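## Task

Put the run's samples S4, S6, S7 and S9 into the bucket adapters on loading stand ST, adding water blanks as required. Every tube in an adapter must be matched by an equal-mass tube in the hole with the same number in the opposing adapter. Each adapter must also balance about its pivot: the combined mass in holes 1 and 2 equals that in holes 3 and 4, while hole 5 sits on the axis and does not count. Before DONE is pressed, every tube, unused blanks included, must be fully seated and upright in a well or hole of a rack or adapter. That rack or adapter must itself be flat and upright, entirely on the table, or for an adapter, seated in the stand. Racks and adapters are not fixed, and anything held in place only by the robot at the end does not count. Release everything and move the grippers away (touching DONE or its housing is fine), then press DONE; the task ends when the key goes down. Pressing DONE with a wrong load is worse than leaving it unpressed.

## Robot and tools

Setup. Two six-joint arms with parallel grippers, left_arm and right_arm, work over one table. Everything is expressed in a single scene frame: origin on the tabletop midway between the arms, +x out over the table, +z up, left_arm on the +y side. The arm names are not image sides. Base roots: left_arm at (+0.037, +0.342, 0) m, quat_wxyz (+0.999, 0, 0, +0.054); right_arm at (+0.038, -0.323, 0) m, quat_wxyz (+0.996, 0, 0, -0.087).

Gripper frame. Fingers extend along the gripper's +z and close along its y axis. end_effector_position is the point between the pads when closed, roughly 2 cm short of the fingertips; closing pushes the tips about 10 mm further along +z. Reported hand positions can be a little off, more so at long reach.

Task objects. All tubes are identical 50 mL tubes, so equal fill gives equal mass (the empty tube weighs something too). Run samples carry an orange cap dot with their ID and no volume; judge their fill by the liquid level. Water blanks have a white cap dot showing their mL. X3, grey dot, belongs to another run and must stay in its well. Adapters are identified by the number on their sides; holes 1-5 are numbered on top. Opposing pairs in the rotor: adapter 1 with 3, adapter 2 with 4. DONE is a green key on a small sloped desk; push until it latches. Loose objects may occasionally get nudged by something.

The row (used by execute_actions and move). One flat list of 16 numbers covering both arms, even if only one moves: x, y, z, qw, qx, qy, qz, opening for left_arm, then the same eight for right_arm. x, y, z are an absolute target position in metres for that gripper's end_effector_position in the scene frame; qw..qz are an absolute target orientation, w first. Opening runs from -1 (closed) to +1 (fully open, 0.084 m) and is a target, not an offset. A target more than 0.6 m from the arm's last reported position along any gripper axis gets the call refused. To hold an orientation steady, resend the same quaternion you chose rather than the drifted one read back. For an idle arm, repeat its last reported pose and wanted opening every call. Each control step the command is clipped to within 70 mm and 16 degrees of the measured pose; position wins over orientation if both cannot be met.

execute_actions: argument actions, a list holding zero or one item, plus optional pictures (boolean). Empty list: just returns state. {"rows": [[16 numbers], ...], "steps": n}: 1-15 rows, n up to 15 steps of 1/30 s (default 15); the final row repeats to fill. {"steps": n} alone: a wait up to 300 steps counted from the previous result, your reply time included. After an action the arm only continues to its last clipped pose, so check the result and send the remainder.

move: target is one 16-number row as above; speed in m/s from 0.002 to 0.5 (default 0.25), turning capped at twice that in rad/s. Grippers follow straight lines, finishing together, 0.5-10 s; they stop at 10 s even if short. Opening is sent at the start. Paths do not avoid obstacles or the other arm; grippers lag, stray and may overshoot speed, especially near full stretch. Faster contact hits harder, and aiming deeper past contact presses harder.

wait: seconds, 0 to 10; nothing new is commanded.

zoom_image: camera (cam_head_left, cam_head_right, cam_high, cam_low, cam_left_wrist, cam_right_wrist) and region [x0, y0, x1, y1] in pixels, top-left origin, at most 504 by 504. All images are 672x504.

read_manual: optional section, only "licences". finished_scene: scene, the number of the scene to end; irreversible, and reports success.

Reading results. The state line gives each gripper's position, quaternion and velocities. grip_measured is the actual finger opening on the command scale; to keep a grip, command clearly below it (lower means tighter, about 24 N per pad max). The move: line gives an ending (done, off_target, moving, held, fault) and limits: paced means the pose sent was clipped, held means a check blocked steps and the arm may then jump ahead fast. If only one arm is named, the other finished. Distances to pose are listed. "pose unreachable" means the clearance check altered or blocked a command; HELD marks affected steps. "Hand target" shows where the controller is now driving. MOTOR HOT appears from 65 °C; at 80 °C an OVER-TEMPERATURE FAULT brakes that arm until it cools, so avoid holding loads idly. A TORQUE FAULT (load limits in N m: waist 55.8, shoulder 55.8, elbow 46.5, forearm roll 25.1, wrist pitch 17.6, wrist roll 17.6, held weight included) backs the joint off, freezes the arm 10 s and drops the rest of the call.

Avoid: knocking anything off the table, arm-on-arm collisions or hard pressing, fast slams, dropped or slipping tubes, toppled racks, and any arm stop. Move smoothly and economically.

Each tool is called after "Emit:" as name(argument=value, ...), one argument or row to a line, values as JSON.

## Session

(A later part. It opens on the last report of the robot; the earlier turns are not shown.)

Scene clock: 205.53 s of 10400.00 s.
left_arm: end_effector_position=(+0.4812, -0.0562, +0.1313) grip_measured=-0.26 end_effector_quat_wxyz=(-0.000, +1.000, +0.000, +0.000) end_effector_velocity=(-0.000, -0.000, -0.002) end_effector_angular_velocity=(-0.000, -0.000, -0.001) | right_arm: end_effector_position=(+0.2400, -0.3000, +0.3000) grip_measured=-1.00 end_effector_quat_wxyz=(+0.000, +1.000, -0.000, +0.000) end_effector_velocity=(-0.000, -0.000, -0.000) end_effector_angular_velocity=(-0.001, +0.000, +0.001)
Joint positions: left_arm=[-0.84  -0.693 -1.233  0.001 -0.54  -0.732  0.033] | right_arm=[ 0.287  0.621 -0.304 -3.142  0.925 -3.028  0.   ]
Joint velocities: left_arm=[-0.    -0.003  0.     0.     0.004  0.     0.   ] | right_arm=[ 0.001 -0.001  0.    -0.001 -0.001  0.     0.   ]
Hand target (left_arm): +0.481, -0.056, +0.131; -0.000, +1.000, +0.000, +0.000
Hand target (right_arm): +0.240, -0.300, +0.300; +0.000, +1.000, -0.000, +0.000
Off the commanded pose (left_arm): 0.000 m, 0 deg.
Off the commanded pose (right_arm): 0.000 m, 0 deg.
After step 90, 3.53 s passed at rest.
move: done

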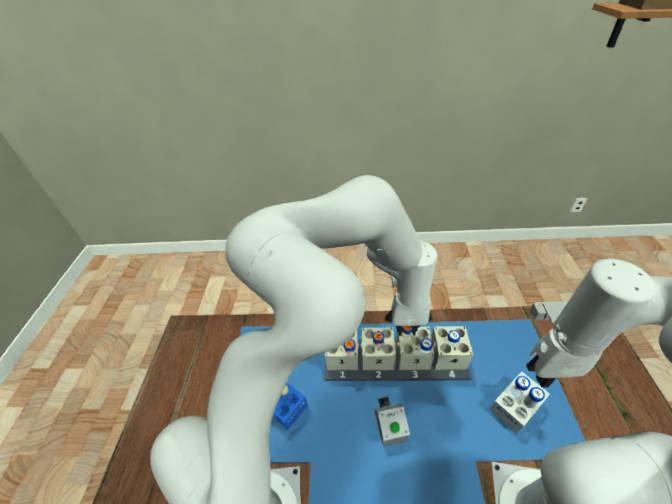

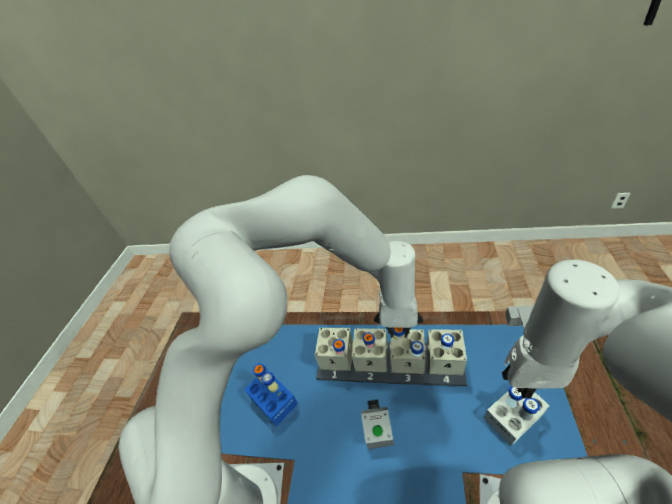

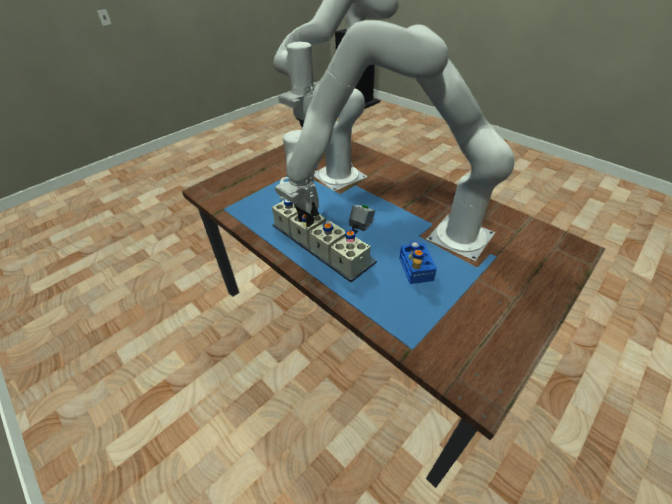

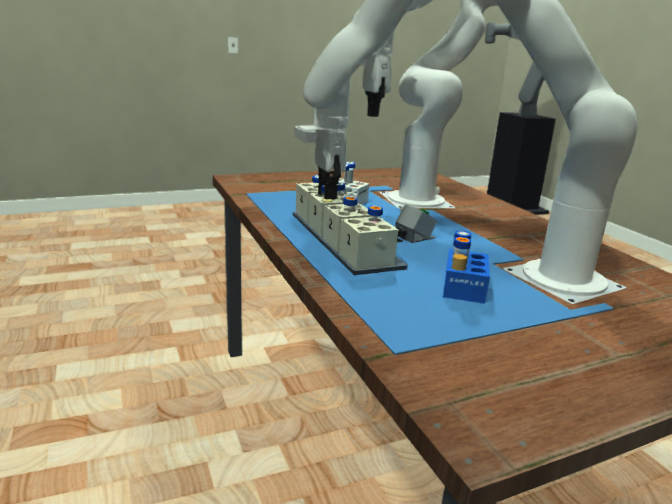

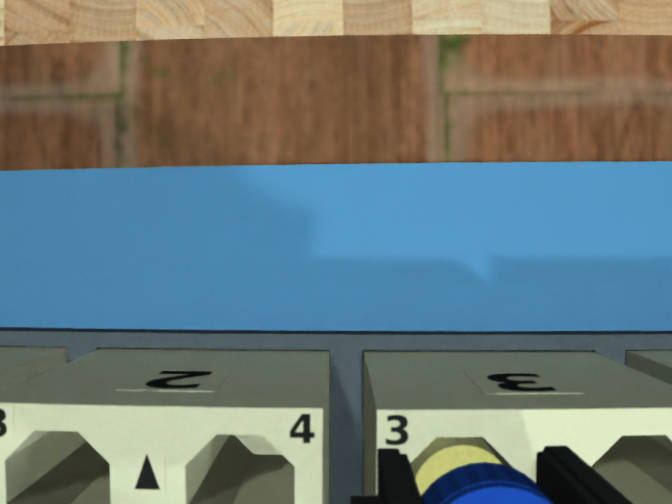

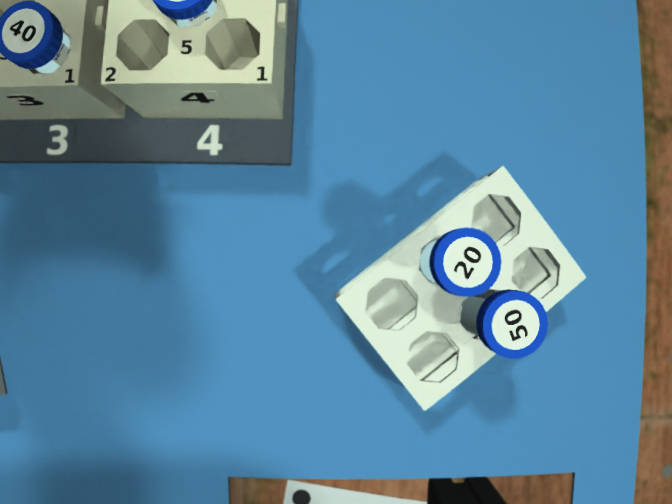

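S6 is at S7 + 0.081·(0.595, 0.804).

Emit:
execute_actions(
  actions=[
    {"rows":[[0.481,-0.0562,0.131,0,1,0,0,0.2,0.24,-0.3,0.3,0,1,0,0,-1]],"steps":10},
  ],
  pictures=false,
)

Emit:
execute_actions(
  actions=[
    {"rows":[[0.481,-0.0562,0.185,0,1,0,0,0.2,0.24,-0.3,0.3,0,1,0,0,-1]],"steps":10},
  ],
  pictures=false,
)

Emit:
move(
  target=[0.3517,0.3411,0.19,0,0.893,0.45,0,0.2,0.24,-0.3,0.3,0,1,0,0,-1],
  speed=0.35,
)

Emit:
move(
  target=[0.3517,0.3411,0.117,0,0.893,0.45,0,0.2,0.24,-0.3,0.3,0,1,0,0,-1],
  speed=0.12,
)

Emit:
execute_actions(
  actions=[
    {"rows":[[0.3517,0.3411,0.117,0,0.893,0.45,0,-0.5,0.24,-0.3,0.3,0,1,0,0,-1]],"steps":12},
  ],
  pictures=false,
)

Emit:
move(
  target=[0.3517,0.3411,0.24,0,0.893,0.45,0,-0.5,0.24,-0.3,0.3,0,1,0,0,-1],
  speed=0.2,
)

Emit:
move(
  target=[0.482,0.1654,0.24,0,1,0,0,-0.5,0.24,-0.3,0.3,0,1,0,0,-1],
)

Scene clock: 219.03 s of 10400.00 s.
left_arm: end_effector_position=(+0.4810, -0.0563, +0.1310) grip_measured=+0.18 end_effector_quat_wxyz=(+0.000, +1.000, +0.000, +0.000) end_effector_velocity=(+0.000, -0.000, +0.001) end_effector_angular_velocity=(-0.001, +0.000, +0.002) | right_arm: end_effector_position=(+0.2400, -0.3000, +0.3000) grip_measured=-1.00 end_effector_quat_wxyz=(-0.000, +1.000, -0.000, +0.000) end_effector_velocity=(+0.000, -0.000, +0.000) end_effector_angular_velocity=(-0.000, -0.001, +0.000)
Joint positions: left_arm=[-0.84  -0.693 -1.232  0.    -0.539 -0.732  0.052] | right_arm=[ 0.287  0.621 -0.304 -3.142  0.925 -3.028  0.   ]
Joint velocities: left_arm=[ 0.     0.001 -0.001 -0.002 -0.001 -0.     0.007] | right_arm=[ 0.  0. -0. -0. -0. -0.  0.]
Hand target (left_arm): +0.481, -0.056, +0.131; -0.000, +1.000, +0.000, +0.000
Hand target (right_arm): +0.240, -0.300, +0.300; +0.000, +1.000, -0.000, +0.000
Off the commanded pose (left_arm): 0.000 m, 0 deg.
Off the commanded pose (right_arm): 0.000 m, 0 deg.
Steps of this call (steps 1 to 90: nothing new was sent; then 10.17 s passed at rest; steps 91 to 100: all 10 steps of this action). Readings (end_effector_position):
91: left_arm (+0.4812, -0.0562, +0.1310) | right_arm (+0.2400, -0.3000, +0.3000)
92: left_arm (+0.4811, -0.0563, +0.1310) | right_arm (+0.2400, -0.3000, +0.3000)
94: left_arm (+0.4811, -0.0564, +0.1310) | right_arm (+0.2400, -0.3000, +0.3000)
98: left_arm (+0.4811, -0.0563, +0.1310) | right_arm (+0.2400, -0.3000, +0.3000)
100: the state above

Scene clock: 219.37 s of 10400.00 s.
left_arm: end_effector_position=(+0.4816, -0.0568, +0.1791) grip_measured=+0.19 end_effector_quat_wxyz=(+0.001, +1.000, -0.000, +0.001) end_effector_velocity=(-0.009, +0.008, +0.049) end_effector_angular_velocity=(+0.020, +0.024, +0.001) | right_arm: end_effector_position=(+0.2400, -0.3000, +0.3000) grip_measured=-1.00 end_effector_quat_wxyz=(+0.000, +1.000, -0.000, -0.000) end_effector_velocity=(-0.001, +0.000, -0.000) end_effector_angular_velocity=(+0.000, +0.002, -0.001)
Joint positions: left_arm=[-0.84  -0.619 -1.243 -0.    -0.622 -0.731  0.052] | right_arm=[ 0.287  0.621 -0.304 -3.142  0.925 -3.028  0.   ]
Joint velocities: left_arm=[-0.     0.081 -0.002 -0.003 -0.115  0.001  0.   ] | right_arm=[0.    0.    0.001 0.001 0.001 0.    0.   ]
Hand target (left_arm): +0.481, -0.056, +0.185; +0.000, +1.000, -0.000, -0.000
Hand target (right_arm): +0.240, -0.300, +0.300; +0.000, +1.000, +0.000, -0.000
Off the commanded pose (left_arm): 0.006 m, 0 deg.
Off the commanded pose (right_arm): 0.000 m, 0 deg.
Steps of this call (steps 1 to 10: all 10 steps of this action). Readings (end_effector_position):
1: left_arm (+0.4810, -0.0562, +0.1312) | right_arm (+0.2400, -0.3000, +0.3000)
2: left_arm (+0.4805, -0.0558, +0.1331) | right_arm (+0.2400, -0.3000, +0.3000)
4: left_arm (+0.4806, -0.0559, +0.1476) | right_arm (+0.2400, -0.3000, +0.3000)
8: left_arm (+0.4822, -0.0573, +0.1743) | right_arm (+0.2400, -0.3000, +0.3000)
10: the state above

Scene clock: 221.87 s of 10400.00 s.
left_arm: end_effector_position=(+0.3514, +0.3410, +0.1896) grip_measured=+0.19 end_effector_quat_wxyz=(-0.001, +0.893, +0.450, +0.001) end_effector_velocity=(-0.000, +0.002, +0.001) end_effector_angular_velocity=(-0.003, -0.000, +0.004) | right_arm: end_effector_position=(+0.2400, -0.3000, +0.3000) grip_measured=-1.00 end_effector_quat_wxyz=(+0.000, +1.000, -0.000, +0.000) end_effector_velocity=(-0.000, +0.000, -0.000) end_effector_angular_velocity=(+0.000, +0.001, +0.000)
Joint positions: left_arm=[-0.115  0.012 -0.433  0.005 -0.444 -0.944  0.052] | right_arm=[ 0.287  0.621 -0.304 -3.142  0.925 -3.028  0.   ]
Joint velocities: left_arm=[ 0.009  0.003  0.    -0.006 -0.002  0.01  -0.   ] | right_arm=[ 0.    -0.    -0.     0.     0.001 -0.     0.   ]
Hand target (left_arm): +0.351, +0.341, +0.190; -0.001, +0.893, +0.450, +0.001
Hand target (right_arm): +0.240, -0.300, +0.300; +0.000, +1.000, -0.000, +0.000
Off the commanded pose (left_arm): 0.001 m, 0 deg.
Off the commanded pose (right_arm): 0.000 m, 0 deg.
move: done; limits=paced

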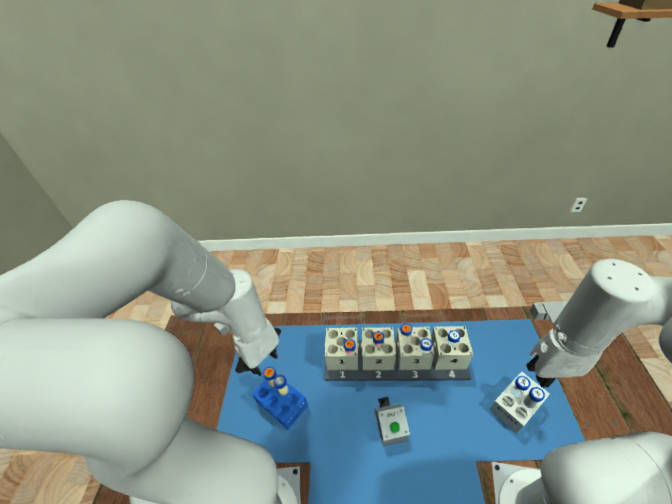

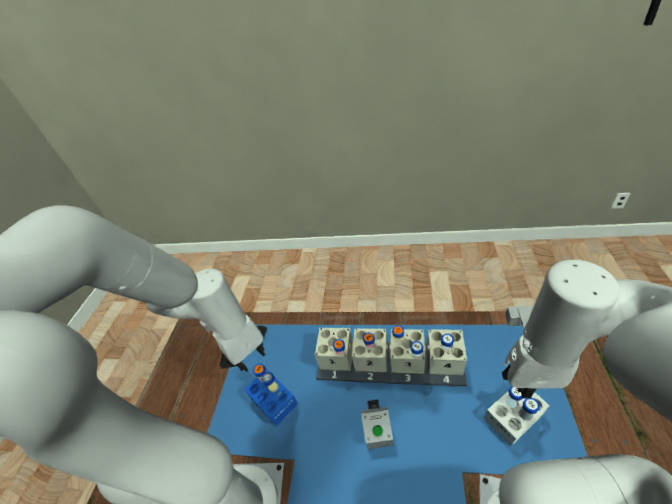

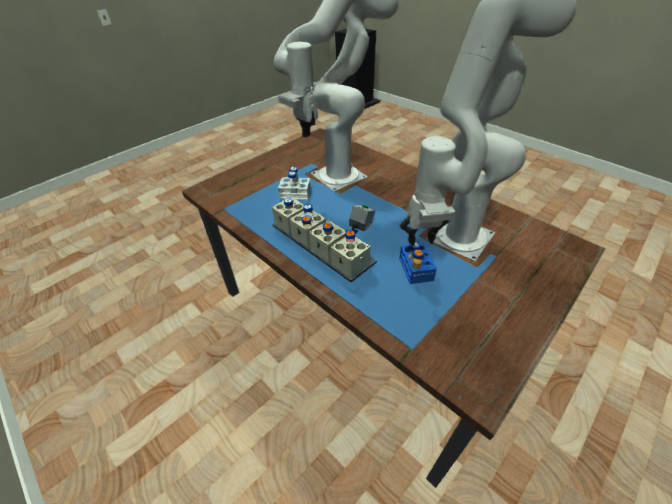

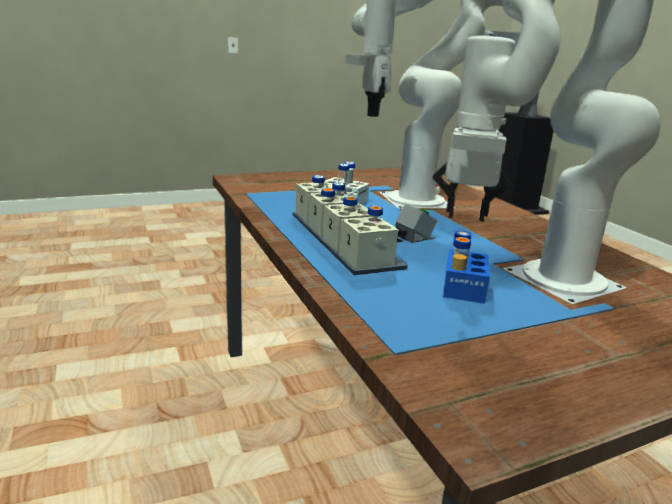

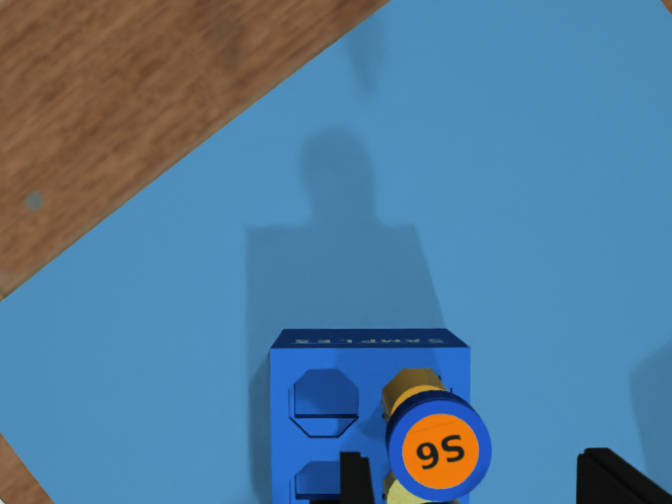

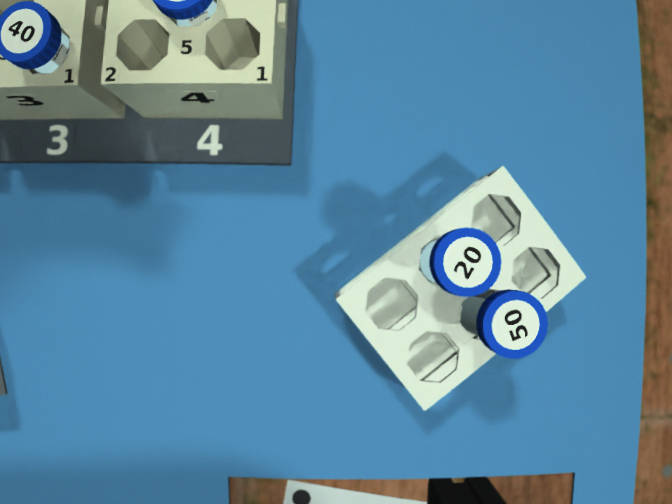

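Scene clock: 223.07 s of 10400.00 s.
left_arm: end_effector_position=(+0.3518, +0.3412, +0.1173) grip_measured=+0.19 end_effector_quat_wxyz=(-0.000, +0.893, +0.450, +0.000) end_effector_velocity=(+0.002, -0.000, -0.002) end_effector_angular_velocity=(-0.000, -0.002, +0.001) | right_arm: end_effector_position=(+0.2400, -0.3000, +0.3000) grip_measured=-1.00 end_effector_quat_wxyz=(+0.000, +1.000, +0.000, +0.000) end_effector_velocity=(-0.000, -0.000, -0.000) end_effector_angular_velocity=(-0.000, +0.001, -0.001)
Joint positions: left_arm=[-0.113 -0.2   -0.414  0.002 -0.214 -0.94   0.052] | right_arm=[ 0.287  0.621 -0.304 -3.142  0.925 -3.028  0.   ]
Joint velocities: left_arm=[-0.    -0.008 -0.003 -0.001  0.006  0.    -0.   ] | right_arm=[-0.     0.001  0.001 -0.     0.001  0.001  0.   ]
Hand target (left_arm): +0.352, +0.341, +0.117; -0.000, +0.893, +0.450, +0.000
Hand target (right_arm): +0.240, -0.300, +0.300; -0.000, +1.000, -0.000, +0.000
Off the commanded pose (left_arm): 0.000 m, 0 deg.
Off the commanded pose (right_arm): 0.000 m, 0 deg.
move: done

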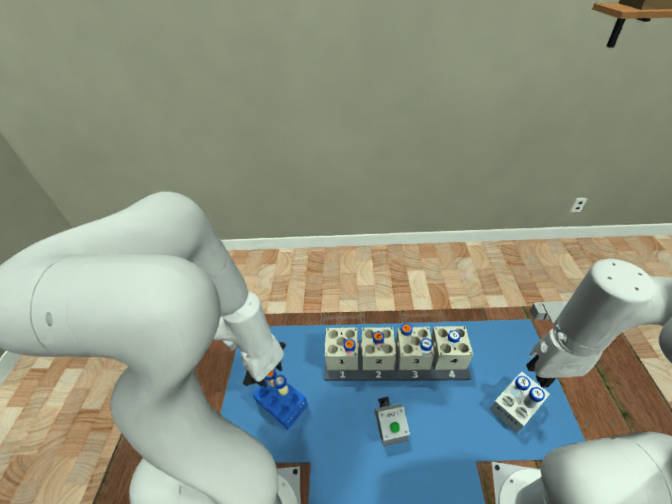

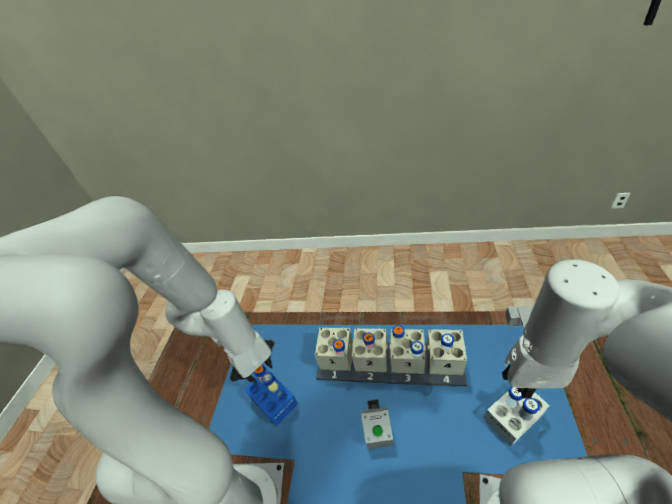

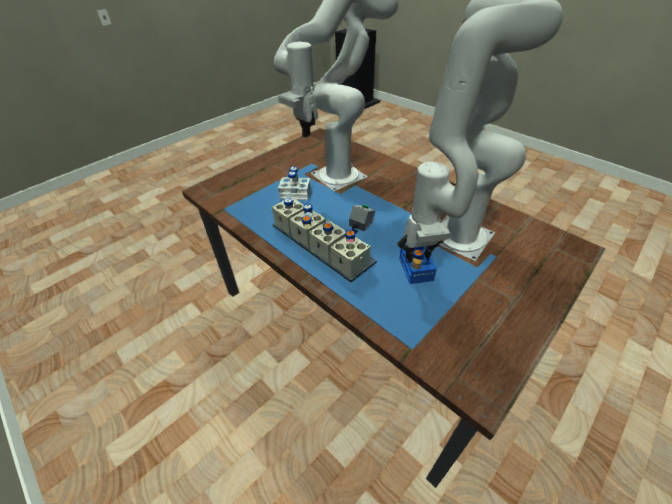

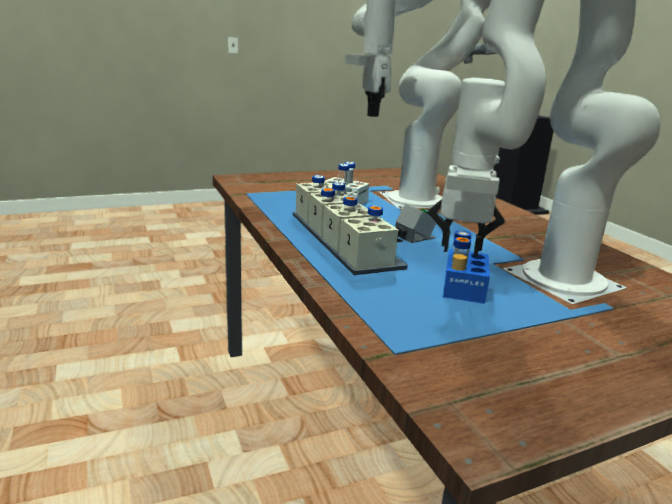

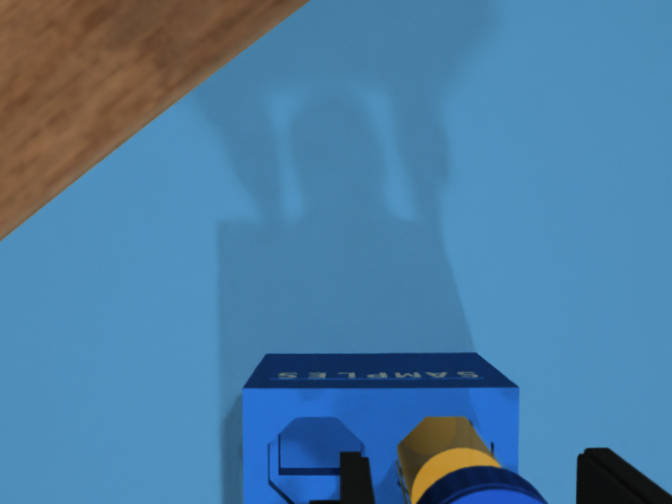

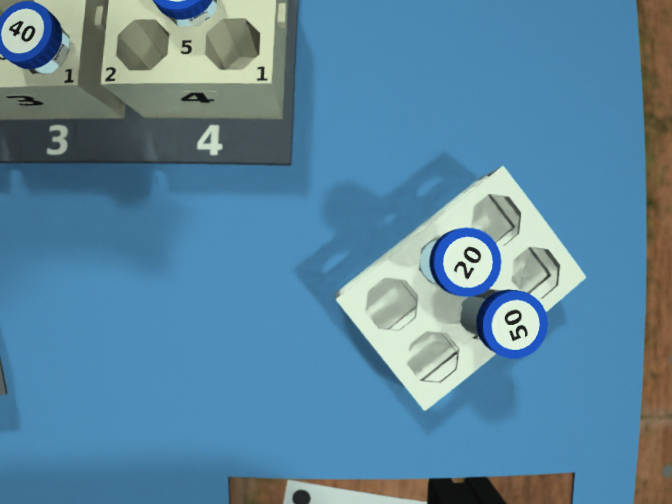

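Scene clock: 223.47 s of 10400.00 s.
left_arm: end_effector_position=(+0.3518, +0.3411, +0.1171) grip_measured=-0.26 end_effector_quat_wxyz=(+0.000, +0.893, +0.450, +0.000) end_effector_velocity=(+0.000, -0.000, -0.000) end_effector_angular_velocity=(-0.000, -0.000, -0.003) | right_arm: end_effector_position=(+0.2400, -0.3000, +0.3000) grip_measured=-1.00 end_effector_quat_wxyz=(+0.000, +1.000, +0.000, -0.000) end_effector_velocity=(-0.000, -0.000, -0.001) end_effector_angular_velocity=(-0.001, +0.001, +0.000)
Joint positions: left_arm=[-0.113 -0.201 -0.414  0.    -0.213 -0.938  0.033] | right_arm=[ 0.287  0.621 -0.304 -3.142  0.925 -3.028  0.   ]
Joint velocities: left_arm=[-0.    -0.    -0.    -0.001 -0.     0.004  0.   ] | right_arm=[-0.    -0.     0.001 -0.001  0.     0.     0.   ]
Hand target (left_arm): +0.352, +0.341, +0.117; -0.000, +0.893, +0.450, +0.000
Hand target (right_arm): +0.240, -0.300, +0.300; +0.000, +1.000, -0.000, +0.000
Off the commanded pose (left_arm): 0.000 m, 0 deg.
Off the commanded pose (right_arm): 0.000 m, 0 deg.
Steps of this call (steps 1 to 12: all 12 steps of this action). Readings (end_effector_position):
1: left_arm (+0.3518, +0.3412, +0.1172) | right_arm (+0.2400, -0.3000, +0.3000)
2: left_arm (+0.3518, +0.3412, +0.1172) | right_arm (+0.2400, -0.3000, +0.3000)
4: left_arm (+0.3518, +0.3412, +0.1171) | right_arm (+0.2400, -0.3000, +0.3000)
8: left_arm (+0.3518, +0.3411, +0.1171) | right_arm (+0.2400, -0.3000, +0.3000)
12: the state above

Scene clock: 225.00 s of 10400.00 s.
left_arm: end_effector_position=(+0.3515, +0.3409, +0.2397) grip_measured=-0.26 end_effector_quat_wxyz=(+0.000, +0.893, +0.450, -0.000) end_effector_velocity=(-0.001, +0.000, +0.002) end_effector_angular_velocity=(-0.000, -0.000, +0.000) | right_arm: end_effector_position=(+0.2400, -0.3000, +0.3000) grip_measured=-1.00 end_effector_quat_wxyz=(+0.000, +1.000, -0.000, +0.000) end_effector_velocity=(+0.000, -0.000, +0.000) end_effector_angular_velocity=(+0.000, -0.001, -0.001)
Joint positions: left_arm=[-0.113  0.129 -0.472 -0.001 -0.601 -0.937  0.033] | right_arm=[ 0.287  0.621 -0.304 -3.142  0.925 -3.028  0.   ]
Joint velocities: left_arm=[ 0.001  0.006 -0.    -0.    -0.007  0.001 -0.   ] | right_arm=[-0.     0.001 -0.    -0.     0.     0.001  0.   ]
Hand target (left_arm): +0.352, +0.341, +0.240; +0.000, +0.893, +0.450, -0.000
Hand target (right_arm): +0.240, -0.300, +0.300; +0.000, +1.000, -0.000, +0.000
Off the commanded pose (left_arm): 0.000 m, 0 deg.
Off the commanded pose (right_arm): 0.000 m, 0 deg.
move: done

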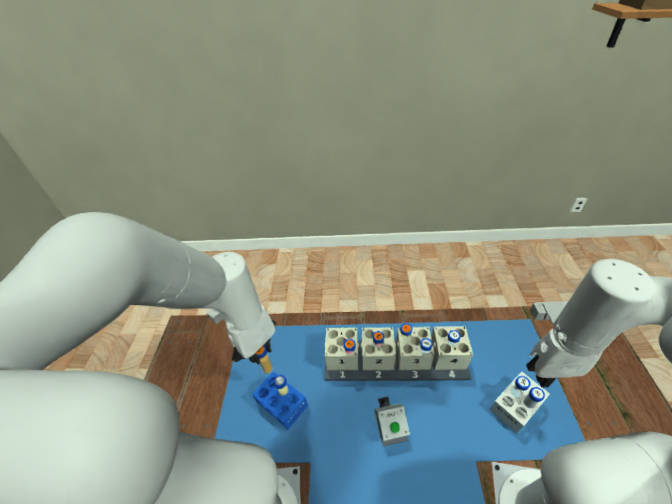

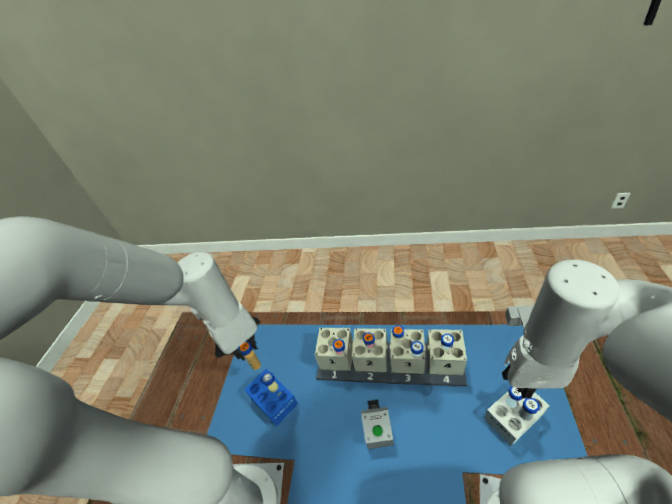

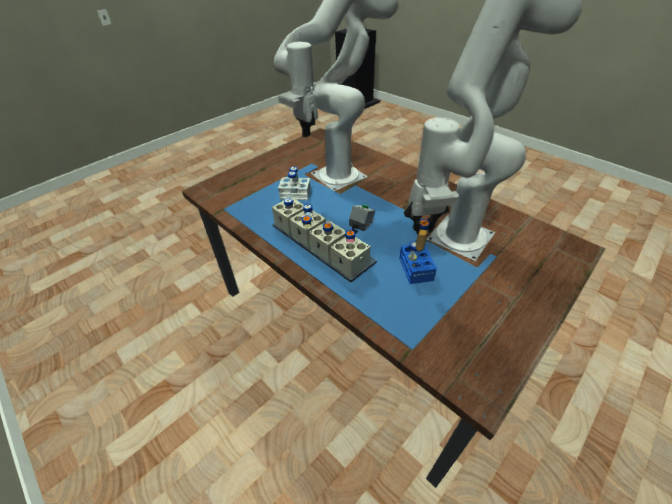

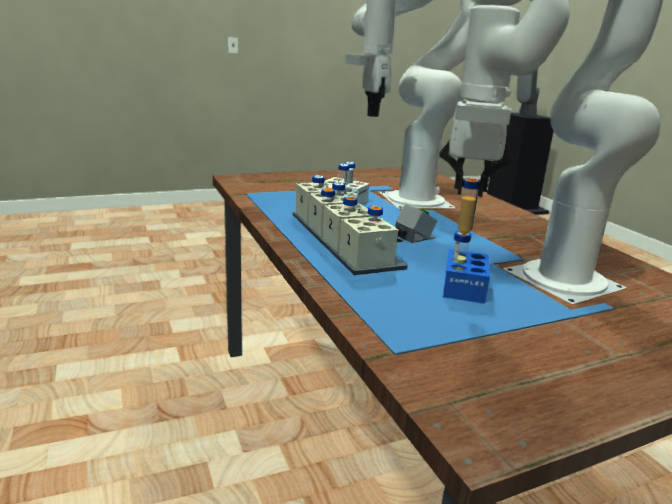

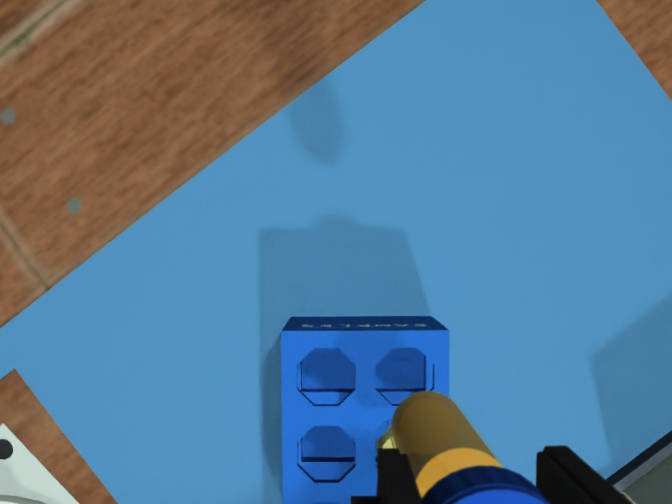

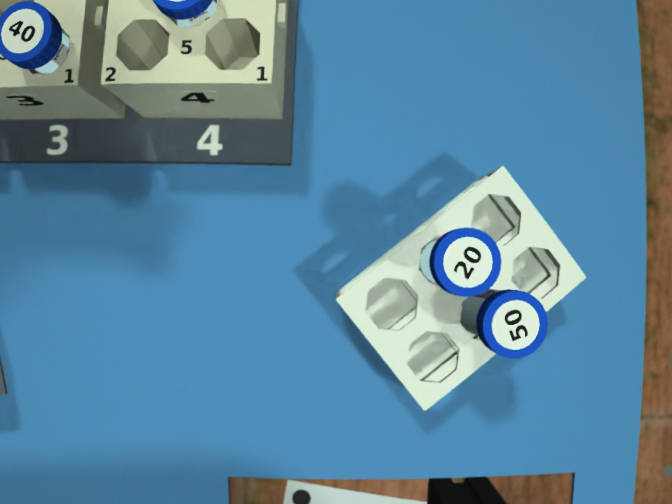

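Scene clock: 227.43 s of 10400.00 s.
left_arm: end_effector_position=(+0.4820, +0.1656, +0.2402) grip_measured=-0.26 end_effector_quat_wxyz=(+0.000, +1.000, +0.000, -0.000) end_effector_velocity=(+0.002, -0.002, +0.000) end_effector_angular_velocity=(-0.001, +0.001, -0.010) | right_arm: end_effector_position=(+0.2400, -0.3000, +0.3000) grip_measured=-1.00 end_effector_quat_wxyz=(+0.000, +1.000, +0.000, +0.000) end_effector_velocity=(+0.000, -0.000, +0.000) end_effector_angular_velocity=(-0.001, -0.000, +0.001)
Joint positions: left_arm=[-0.486 -0.275 -0.908 -0.002 -0.633 -0.378  0.033] | right_arm=[ 0.287  0.621 -0.304 -3.142  0.925 -3.028  0.   ]
Joint velocities: left_arm=[-0.001 -0.005 -0.007 -0.002 -0.002  0.01  -0.   ] | right_arm=[ 0.    -0.    -0.    -0.001  0.     0.     0.   ]
Hand target (left_arm): +0.482, +0.165, +0.240; +0.000, +1.000, -0.000, -0.000
Hand target (right_arm): +0.240, -0.300, +0.300; -0.000, +1.000, -0.000, -0.000
Off the commanded pose (left_arm): 0.000 m, 0 deg.
Off the commanded pose (right_arm): 0.000 m, 0 deg.
move: done

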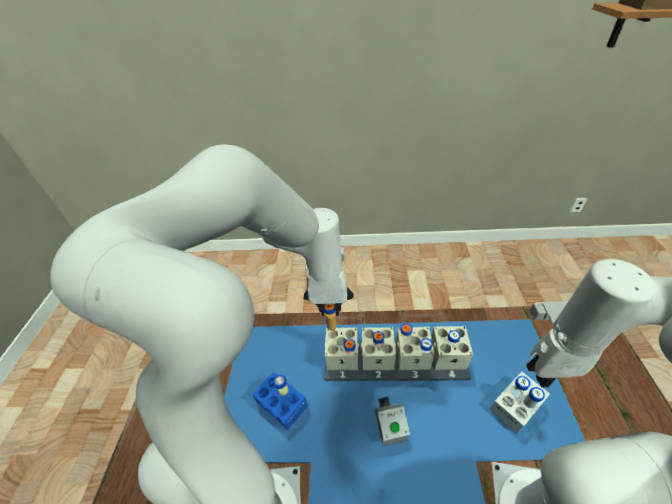

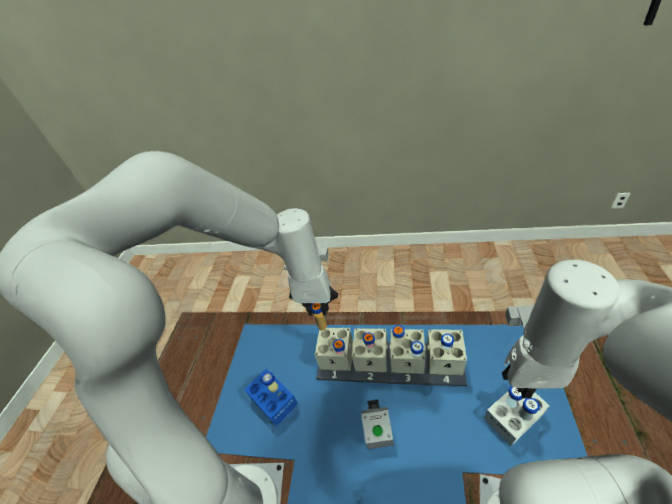

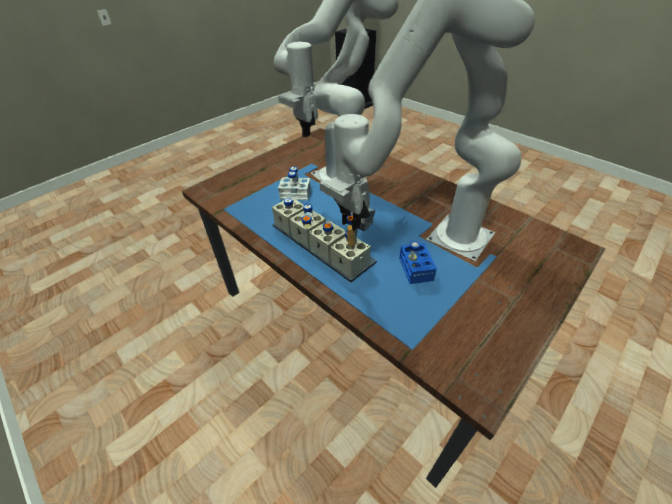

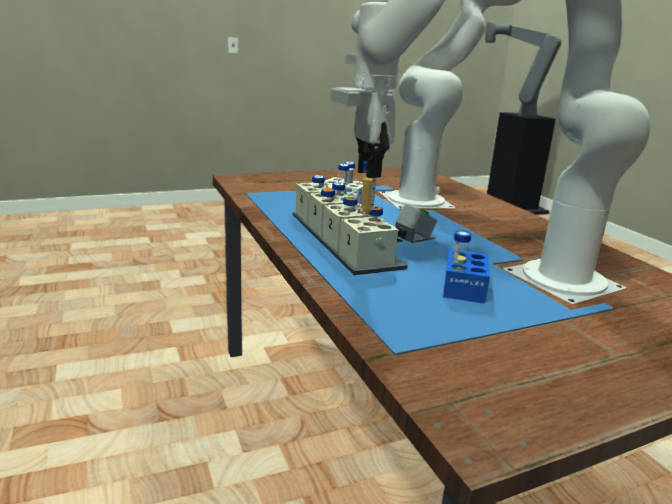

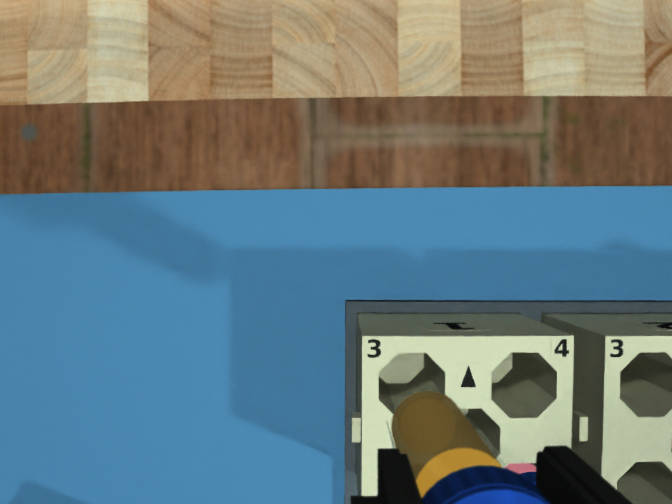

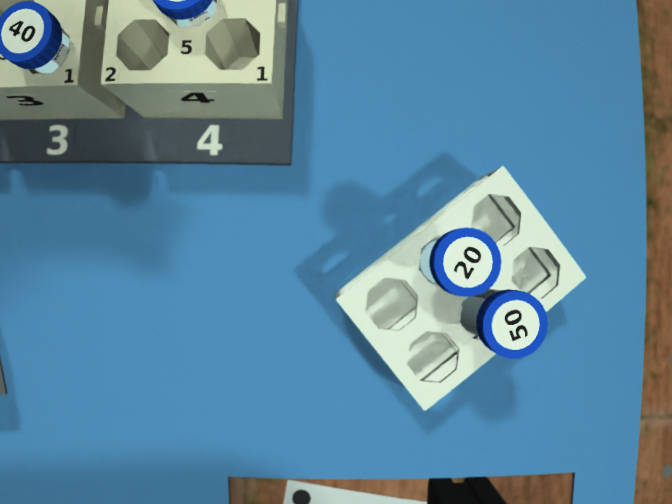

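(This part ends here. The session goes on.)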